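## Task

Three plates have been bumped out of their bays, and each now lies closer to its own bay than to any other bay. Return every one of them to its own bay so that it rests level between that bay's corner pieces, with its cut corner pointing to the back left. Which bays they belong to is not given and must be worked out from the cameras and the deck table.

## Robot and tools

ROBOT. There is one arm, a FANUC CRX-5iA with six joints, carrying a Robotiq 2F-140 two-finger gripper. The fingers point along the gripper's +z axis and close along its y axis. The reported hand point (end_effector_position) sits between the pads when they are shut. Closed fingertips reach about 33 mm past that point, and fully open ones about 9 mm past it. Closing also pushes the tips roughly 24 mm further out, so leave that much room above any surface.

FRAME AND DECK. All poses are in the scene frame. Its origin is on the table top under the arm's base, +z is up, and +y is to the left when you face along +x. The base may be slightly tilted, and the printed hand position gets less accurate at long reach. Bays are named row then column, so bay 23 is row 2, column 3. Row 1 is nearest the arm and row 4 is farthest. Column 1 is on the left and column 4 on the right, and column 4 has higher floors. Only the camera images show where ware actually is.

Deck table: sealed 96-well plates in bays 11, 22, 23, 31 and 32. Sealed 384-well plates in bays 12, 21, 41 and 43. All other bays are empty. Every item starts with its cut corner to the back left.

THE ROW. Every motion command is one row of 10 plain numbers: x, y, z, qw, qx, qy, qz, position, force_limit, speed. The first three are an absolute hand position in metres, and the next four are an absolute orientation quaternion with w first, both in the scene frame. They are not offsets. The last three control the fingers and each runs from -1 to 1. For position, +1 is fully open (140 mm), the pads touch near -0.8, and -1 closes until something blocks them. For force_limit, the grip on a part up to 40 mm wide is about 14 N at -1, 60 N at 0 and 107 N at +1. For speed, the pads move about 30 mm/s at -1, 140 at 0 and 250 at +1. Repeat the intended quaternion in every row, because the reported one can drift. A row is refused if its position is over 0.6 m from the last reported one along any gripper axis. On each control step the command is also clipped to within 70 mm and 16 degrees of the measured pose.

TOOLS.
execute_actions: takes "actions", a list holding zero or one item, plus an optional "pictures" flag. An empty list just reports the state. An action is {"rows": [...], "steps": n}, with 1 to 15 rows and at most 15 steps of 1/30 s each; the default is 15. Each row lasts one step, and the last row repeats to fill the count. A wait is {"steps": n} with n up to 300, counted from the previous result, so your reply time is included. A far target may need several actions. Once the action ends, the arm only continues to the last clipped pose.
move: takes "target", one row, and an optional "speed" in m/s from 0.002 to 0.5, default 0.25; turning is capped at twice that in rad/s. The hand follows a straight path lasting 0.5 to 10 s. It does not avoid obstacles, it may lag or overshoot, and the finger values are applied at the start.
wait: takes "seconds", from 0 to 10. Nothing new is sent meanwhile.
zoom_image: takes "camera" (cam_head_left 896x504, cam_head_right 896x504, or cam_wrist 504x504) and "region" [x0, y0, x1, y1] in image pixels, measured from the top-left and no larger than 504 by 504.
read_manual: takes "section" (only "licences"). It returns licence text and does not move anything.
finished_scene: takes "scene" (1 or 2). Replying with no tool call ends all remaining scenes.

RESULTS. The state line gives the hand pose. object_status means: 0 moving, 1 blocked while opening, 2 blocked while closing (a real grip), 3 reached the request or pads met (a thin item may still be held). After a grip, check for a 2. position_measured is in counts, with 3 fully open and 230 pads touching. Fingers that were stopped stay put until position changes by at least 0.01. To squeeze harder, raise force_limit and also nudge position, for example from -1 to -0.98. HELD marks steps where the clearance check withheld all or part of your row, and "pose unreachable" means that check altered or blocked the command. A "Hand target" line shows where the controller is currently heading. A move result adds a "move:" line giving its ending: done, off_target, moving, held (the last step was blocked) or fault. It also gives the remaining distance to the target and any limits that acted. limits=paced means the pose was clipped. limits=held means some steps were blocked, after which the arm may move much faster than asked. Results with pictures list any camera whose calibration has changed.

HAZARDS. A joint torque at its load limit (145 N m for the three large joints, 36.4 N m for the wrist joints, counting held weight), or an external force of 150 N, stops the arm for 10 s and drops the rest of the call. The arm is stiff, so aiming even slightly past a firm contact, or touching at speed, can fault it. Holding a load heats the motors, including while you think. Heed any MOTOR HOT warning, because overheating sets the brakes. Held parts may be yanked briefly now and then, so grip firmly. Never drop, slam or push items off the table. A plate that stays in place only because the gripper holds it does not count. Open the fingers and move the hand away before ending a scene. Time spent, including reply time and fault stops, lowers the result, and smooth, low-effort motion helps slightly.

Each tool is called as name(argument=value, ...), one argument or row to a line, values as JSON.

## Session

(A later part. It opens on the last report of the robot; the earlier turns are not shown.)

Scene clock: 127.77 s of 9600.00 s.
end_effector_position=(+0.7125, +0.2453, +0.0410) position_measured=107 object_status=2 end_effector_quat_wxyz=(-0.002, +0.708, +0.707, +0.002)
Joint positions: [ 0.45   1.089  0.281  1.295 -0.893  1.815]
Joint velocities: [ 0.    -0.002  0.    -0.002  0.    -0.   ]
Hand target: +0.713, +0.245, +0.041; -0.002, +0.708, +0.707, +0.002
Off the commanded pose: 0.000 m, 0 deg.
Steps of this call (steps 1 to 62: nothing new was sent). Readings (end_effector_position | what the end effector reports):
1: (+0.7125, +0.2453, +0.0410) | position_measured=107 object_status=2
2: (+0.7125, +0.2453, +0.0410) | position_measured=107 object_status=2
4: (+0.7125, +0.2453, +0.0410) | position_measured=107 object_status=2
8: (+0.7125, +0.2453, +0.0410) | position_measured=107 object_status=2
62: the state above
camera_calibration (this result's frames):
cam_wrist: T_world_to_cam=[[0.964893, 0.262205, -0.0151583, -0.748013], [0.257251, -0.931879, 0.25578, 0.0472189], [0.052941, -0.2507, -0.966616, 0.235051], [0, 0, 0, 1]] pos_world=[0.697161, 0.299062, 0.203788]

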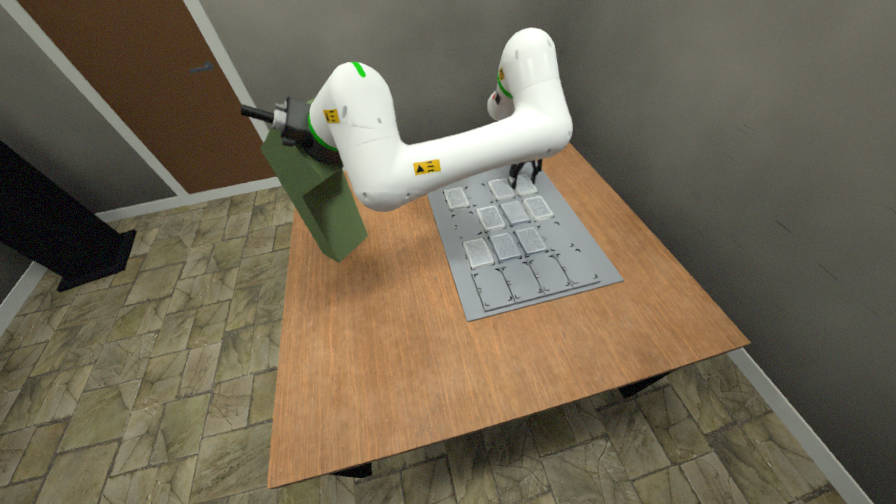

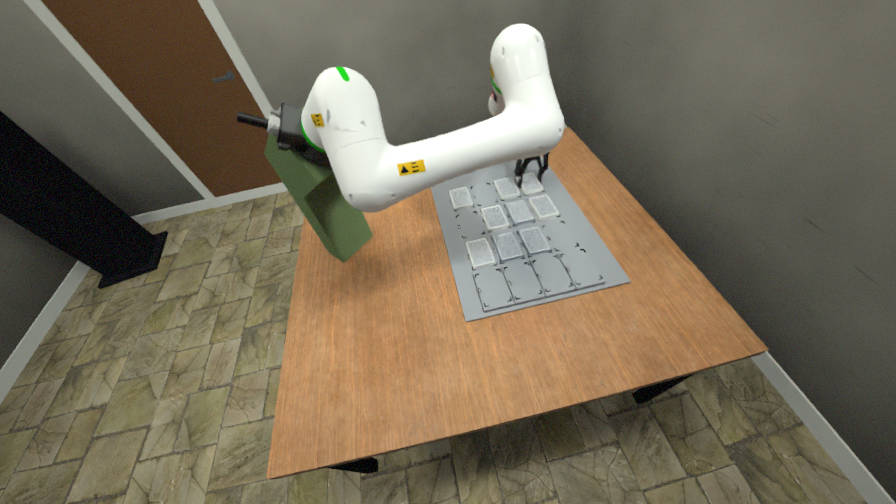

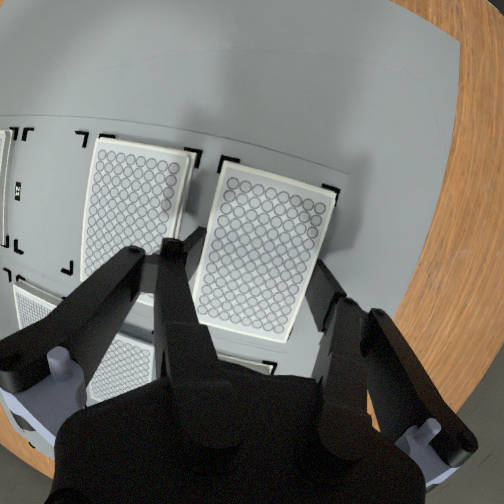

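move(
  target=[0.7125,0.24525,0.0410,-0.0022,0.7077,0.7065,0.0022,0.35,0.2,-0.8],
  speed=0.01,
)

move(
  target=[0.7125,0.24525,0.075,-0.0022,0.7077,0.7065,0.0022,0.35,0.2,-0.8],
  speed=0.06,
)

zoom_image(
  camera="cam_wrist",
  region=[170,130,380,340],
)

Scene clock: 129.10 s of 9600.00 s.
end_effector_position=(+0.7125, +0.2452, +0.0410) position_measured=85 object_status=3 end_effector_quat_wxyz=(-0.002, +0.708, +0.706, +0.002)
Joint positions: [ 0.45   1.089  0.281  1.295 -0.893  1.815]
Joint velocities: [ 0.    -0.    -0.    -0.001  0.001  0.   ]
Hand target: +0.713, +0.245, +0.041; -0.002, +0.708, +0.707, +0.002
Off the commanded pose: 0.000 m, 0 deg.
move: done
camera_calibration (this result's frames):
cam_wrist: T_world_to_cam=[[0.964898, 0.262184, -0.0151909, -0.747994], [0.257238, -0.931876, 0.255806, 0.0472014], [0.052912, -0.250734, -0.966609, 0.23504], [0, 0, 0, 1]] pos_world=[0.69716, 0.29903, 0.203754]

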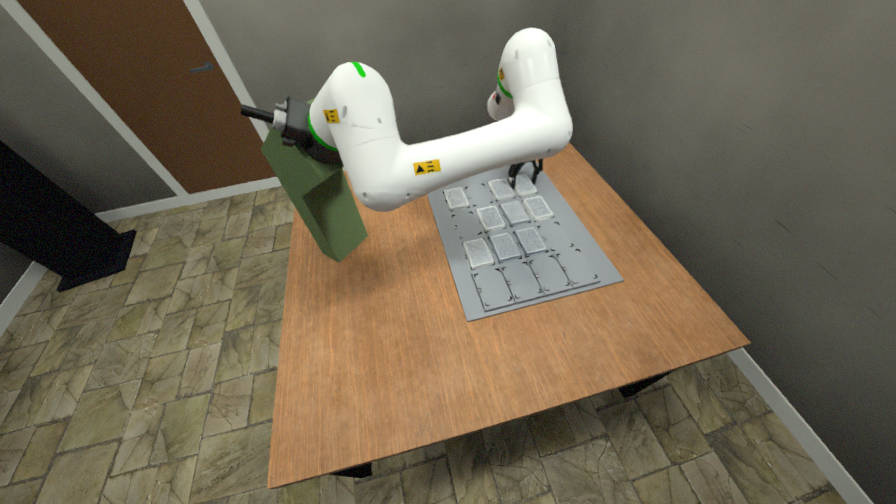

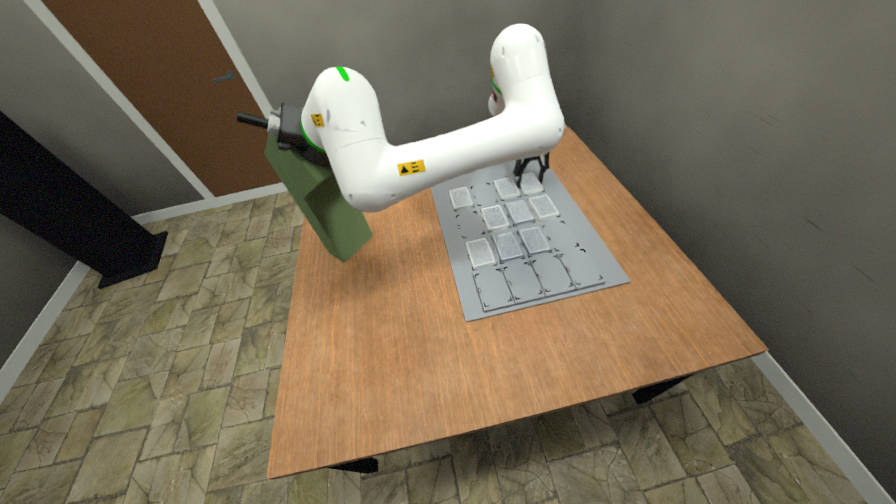

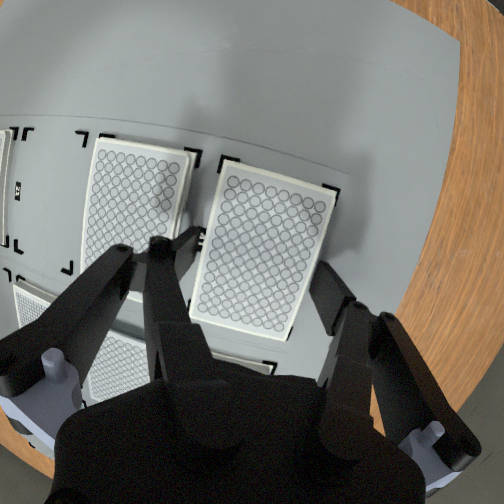

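Scene clock: 129.97 s of 9600.00 s.
end_effector_position=(+0.7124, +0.2452, +0.0750) position_measured=85 object_status=3 end_effector_quat_wxyz=(-0.002, +0.708, +0.707, +0.002)
Joint positions: [ 0.489  1.035  0.231  1.27  -0.92   1.811]
Joint velocities: [ 0.001 -0.002  0.    -0.002  0.001  0.   ]
Hand target: +0.712, +0.245, +0.075; -0.002, +0.708, +0.707, +0.002
Off the commanded pose: 0.000 m, 0 deg.
move: done
camera_calibration (this result's frames):
cam_wrist: T_world_to_cam=[[0.964891, 0.262213, -0.0151876, -0.747365], [0.257266, -0.931872, 0.255789, 0.0384832], [0.0529182, -0.250716, -0.966613, 0.267889], [0, 0, 0, 1]] pos_world=[0.697049, 0.298994, 0.237751]

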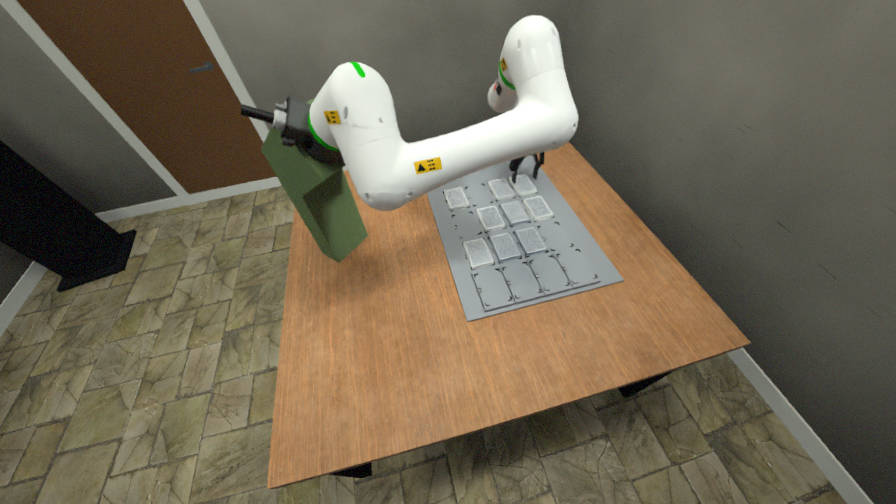

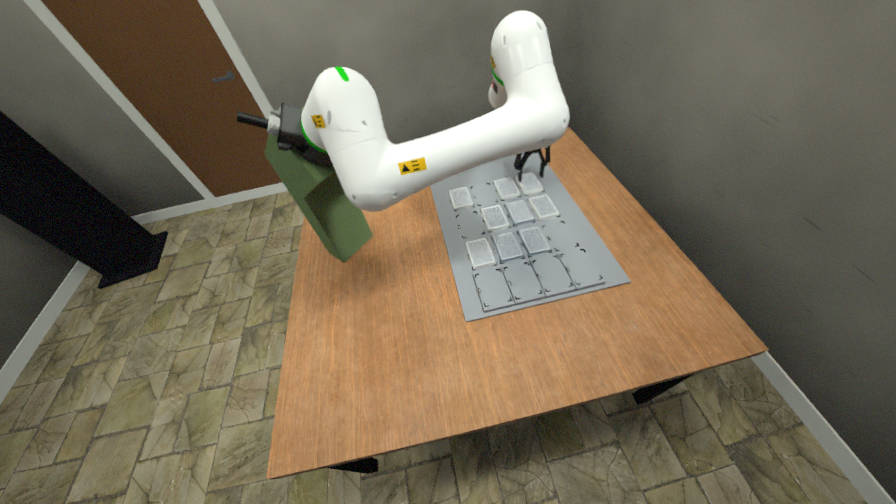

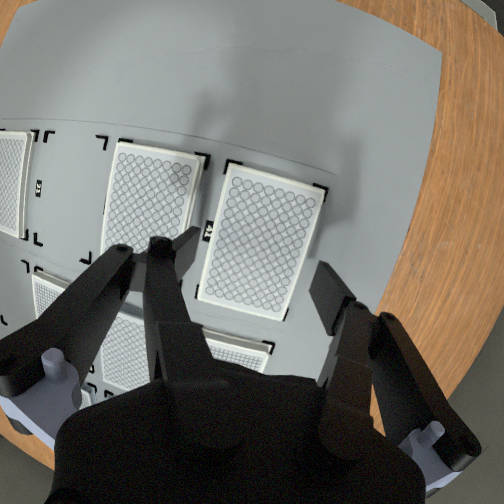

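Region (170, 130, 380, 340) of cam_wrist's 504x504 image, scaled by 2.400, with more detail than that image has.

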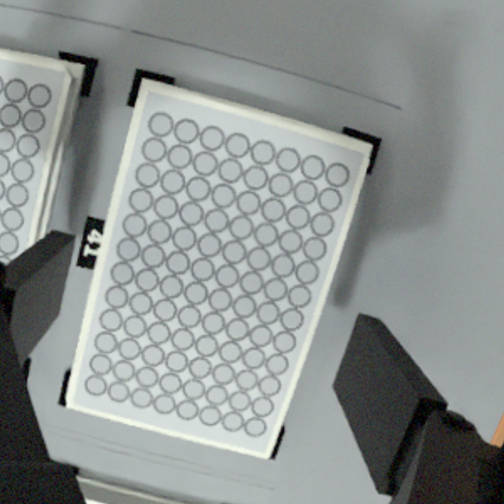

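move(
  target=[0.68,0.09,0.10,0,0.7071,0.7071,0,0.35,0.2,-0.8],
  speed=0.2,
)

Scene clock: 131.83 s of 9600.00 s.
end_effector_position=(+0.6799, +0.0900, +0.0997) position_measured=85 object_status=3 end_effector_quat_wxyz=(-0.000, +0.707, +0.707, -0.000)
Joint positions: [ 0.35   0.693 -0.164  1.398 -0.823  1.774]
Joint velocities: [-0.    -0.001 -0.001  0.002 -0.    -0.003]
Hand target: +0.680, +0.090, +0.100; -0.000, +0.707, +0.707, -0.000
Off the commanded pose: 0.000 m, 0 deg.
move: done
camera_calibration (this result's frames):
cam_wrist: T_world_to_cam=[[0.964392, 0.263934, -0.0169346, -0.674647], [0.259057, -0.929795, 0.261476, -0.106047], [0.0532669, -0.256553, -0.965061, 0.254731], [0, 0, 0, 1]] pos_world=[0.664528, 0.144812, 0.262134]

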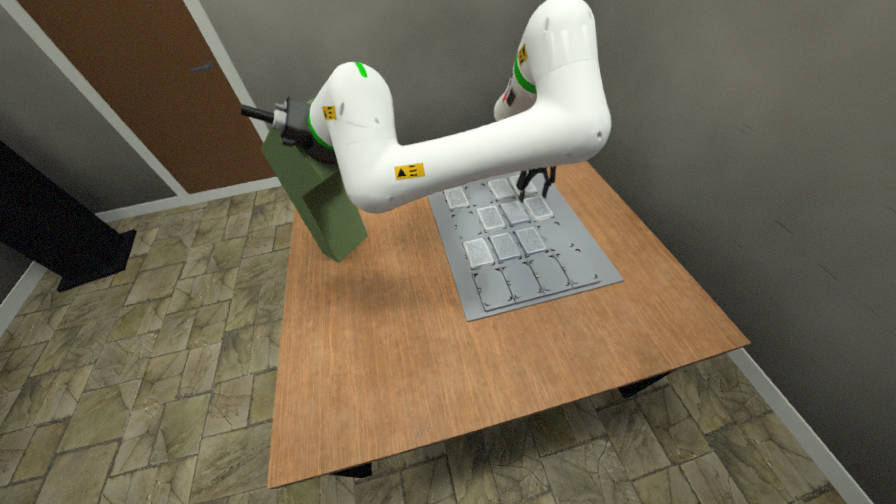

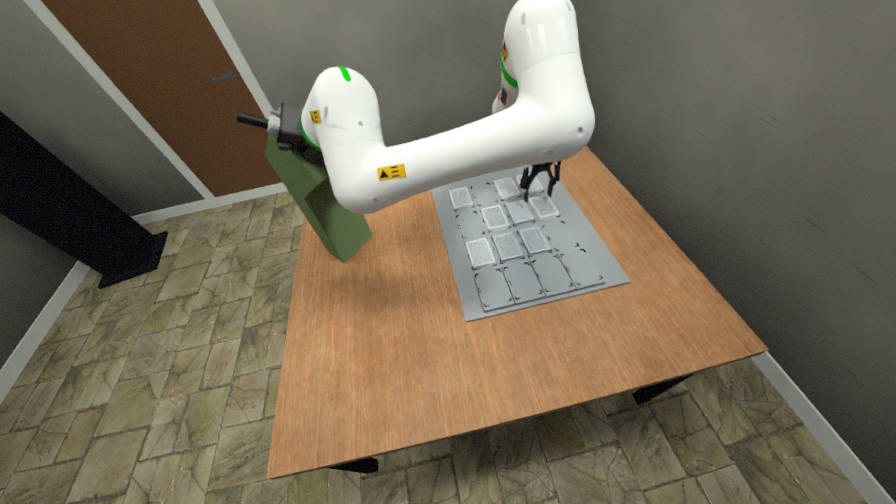

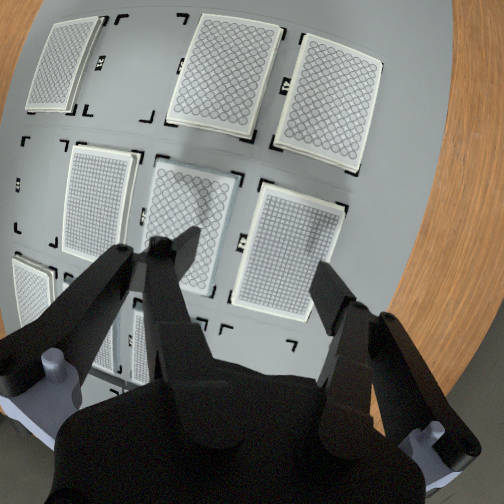

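zoom_image(
  camera="cam_wrist",
  region=[260,120,380,190],
)

zoom_image(
  camera="cam_wrist",
  region=[155,95,275,165],
)

Region (260, 120, 380, 190) of cam_wrist's 504x504 image, scaled by 4.200, with more detail than that image has; it fills the top 294 rows of this view, and the rest is white.

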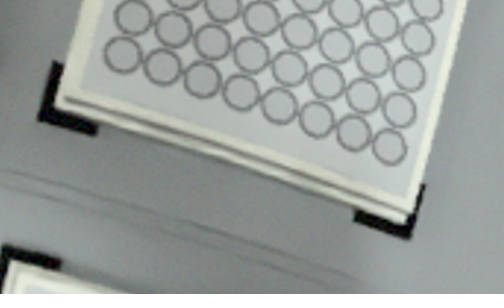

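Region (155, 95, 275, 165) of cam_wrist's 504x504 image, scaled by 4.200, with more detail than that image has; it fills the top 294 rows of this view, and the rest is white.

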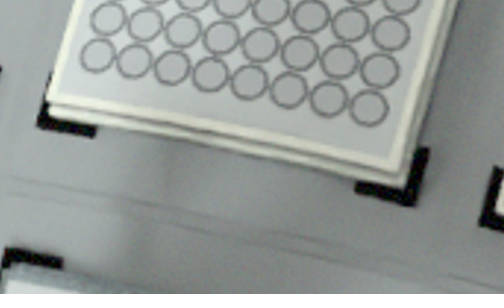

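zoom_image(
  camera="cam_wrist",
  region=[335,150,375,185],
)

zoom_image(
  camera="cam_wrist",
  region=[262,128,302,160],
)

zoom_image(
  camera="cam_wrist",
  region=[230,120,270,152],
)

Region (335, 150, 375, 185) of cam_wrist's 504x504 image, scaled by 12.600, with more detail than that image has; it fills the top 441 rows of this view, and the rest is white.

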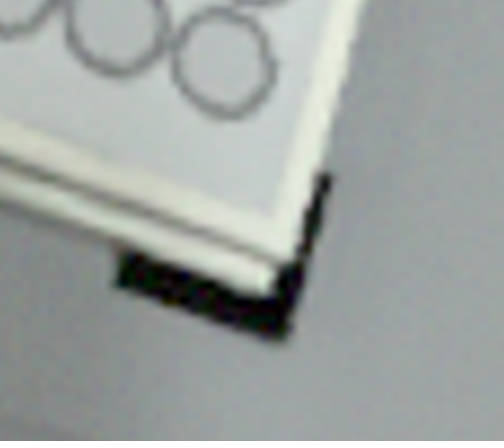

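Region (262, 128, 302, 160) of cam_wrist's 504x504 image, scaled by 12.600, with more detail than that image has; it fills the top 403 rows of this view, and the rest is white.

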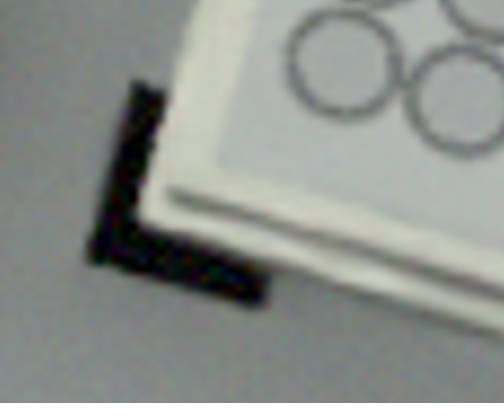

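Region (230, 120, 270, 152) of cam_wrist's 504x504 image, scaled by 12.600, with more detail than that image has; it fills the top 403 rows of this view, and the rest is white.

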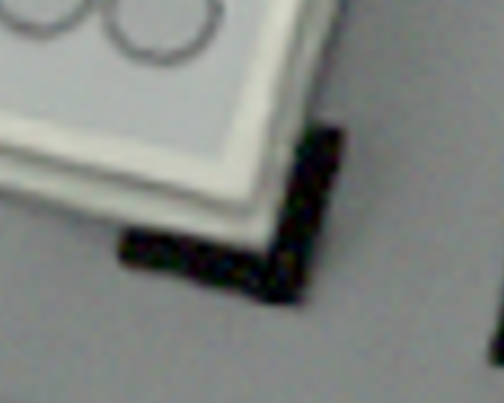

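zoom_image(
  camera="cam_head_right",
  region=[485,165,565,210],
)

Region (485, 165, 565, 210) of cam_head_right's 896x504 image, scaled by 6.300, with more detail than that image has; it fills the top 284 rows of this view, and the rest is white.

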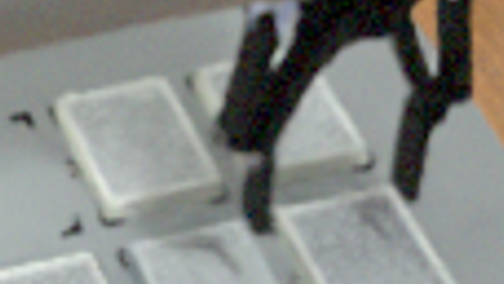

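move(
  target=[0.68,0.01,0.085,0,0.7071,0.7071,0,0.35,0.2,-0.8],
  speed=0.2,
)

zoom_image(
  camera="cam_wrist",
  region=[170,0,420,120],
)

Scene clock: 135.77 s of 9600.00 s.
end_effector_position=(+0.6801, +0.0101, +0.0849) position_measured=85 object_status=3 end_effector_quat_wxyz=(+0.000, +0.707, +0.707, +0.000)
Joint positions: [ 0.236  0.598 -0.218  1.433 -0.754  1.845]
Joint velocities: [-0.001 -0.    -0.001 -0.001  0.001  0.001]
Hand target: +0.680, +0.010, +0.085; +0.000, +0.707, +0.707, +0.000
Off the commanded pose: 0.000 m, 0 deg.
After step 90, 0.13 s passed at rest.
move: done
camera_calibration (this result's frames):
cam_wrist: T_world_to_cam=[[0.964428, 0.263817, -0.0167153, -0.654029], [0.25888, -0.929806, 0.261613, -0.176424], [0.0534759, -0.256634, -0.965028, 0.219804], [0, 0, 0, 1]] pos_world=[0.664683, 0.0649126, 0.247339]

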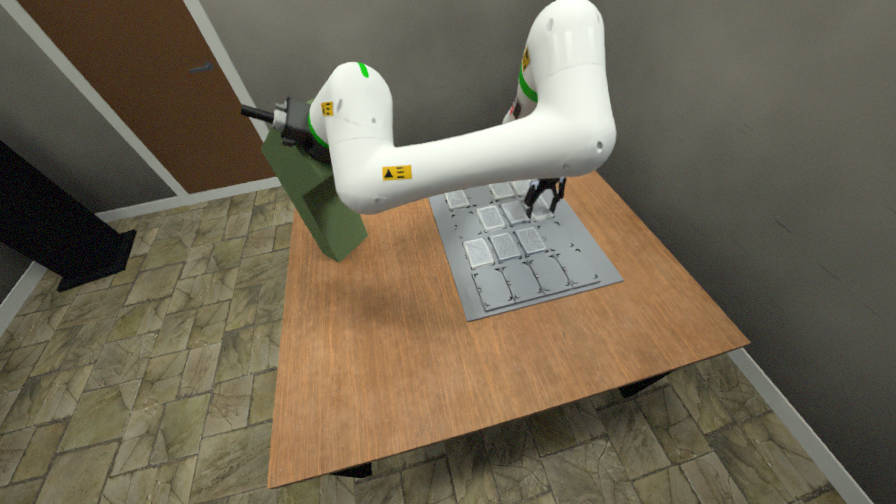

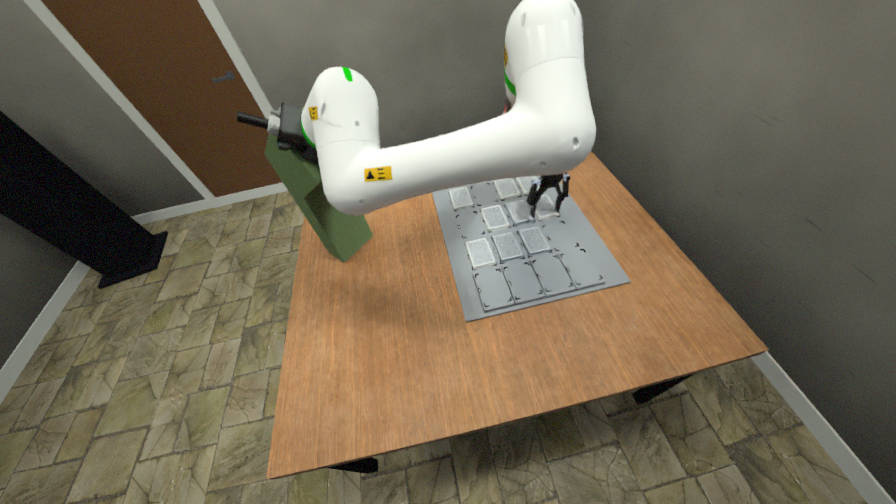

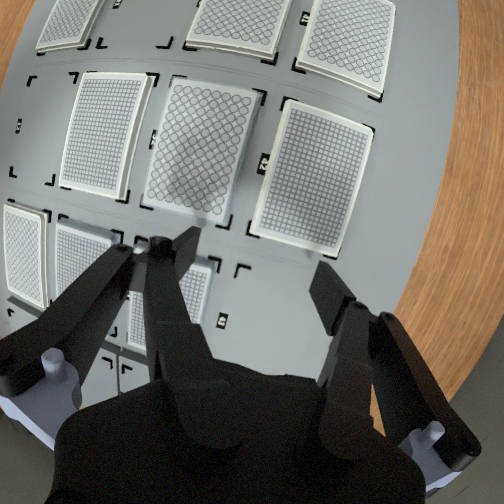

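Region (170, 0, 420, 120) of cam_wrist's 504x504 image, scaled by 2.016, with more detail than that image has; it fills the top 242 rows of this view, and the rest is white.

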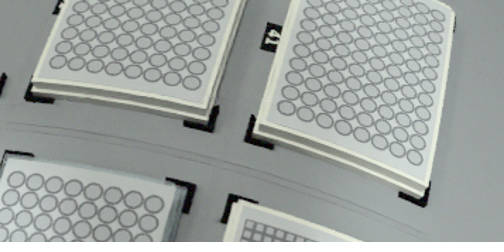

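zoom_image(
  camera="cam_wrist",
  region=[285,50,395,110],
)

zoom_image(
  camera="cam_wrist",
  region=[178,20,288,80],
)

Region (285, 50, 395, 110) of cam_wrist's 504x504 image, scaled by 4.582, with more detail than that image has; it fills the top 275 rows of this view, and the rest is white.

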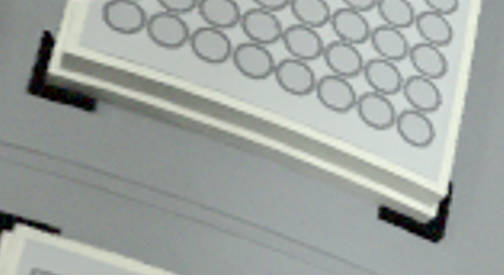

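Region (178, 20, 288, 80) of cam_wrist's 504x504 image, scaled by 4.582, with more detail than that image has; it fills the top 275 rows of this view, and the rest is white.

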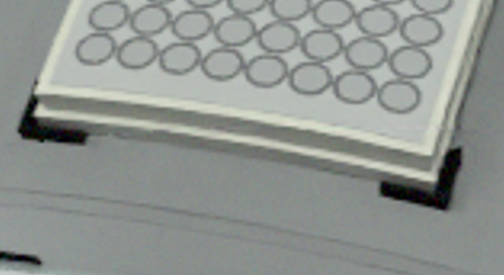

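finished_scene(
  scene=2,
)

The scene is finished: the task was done.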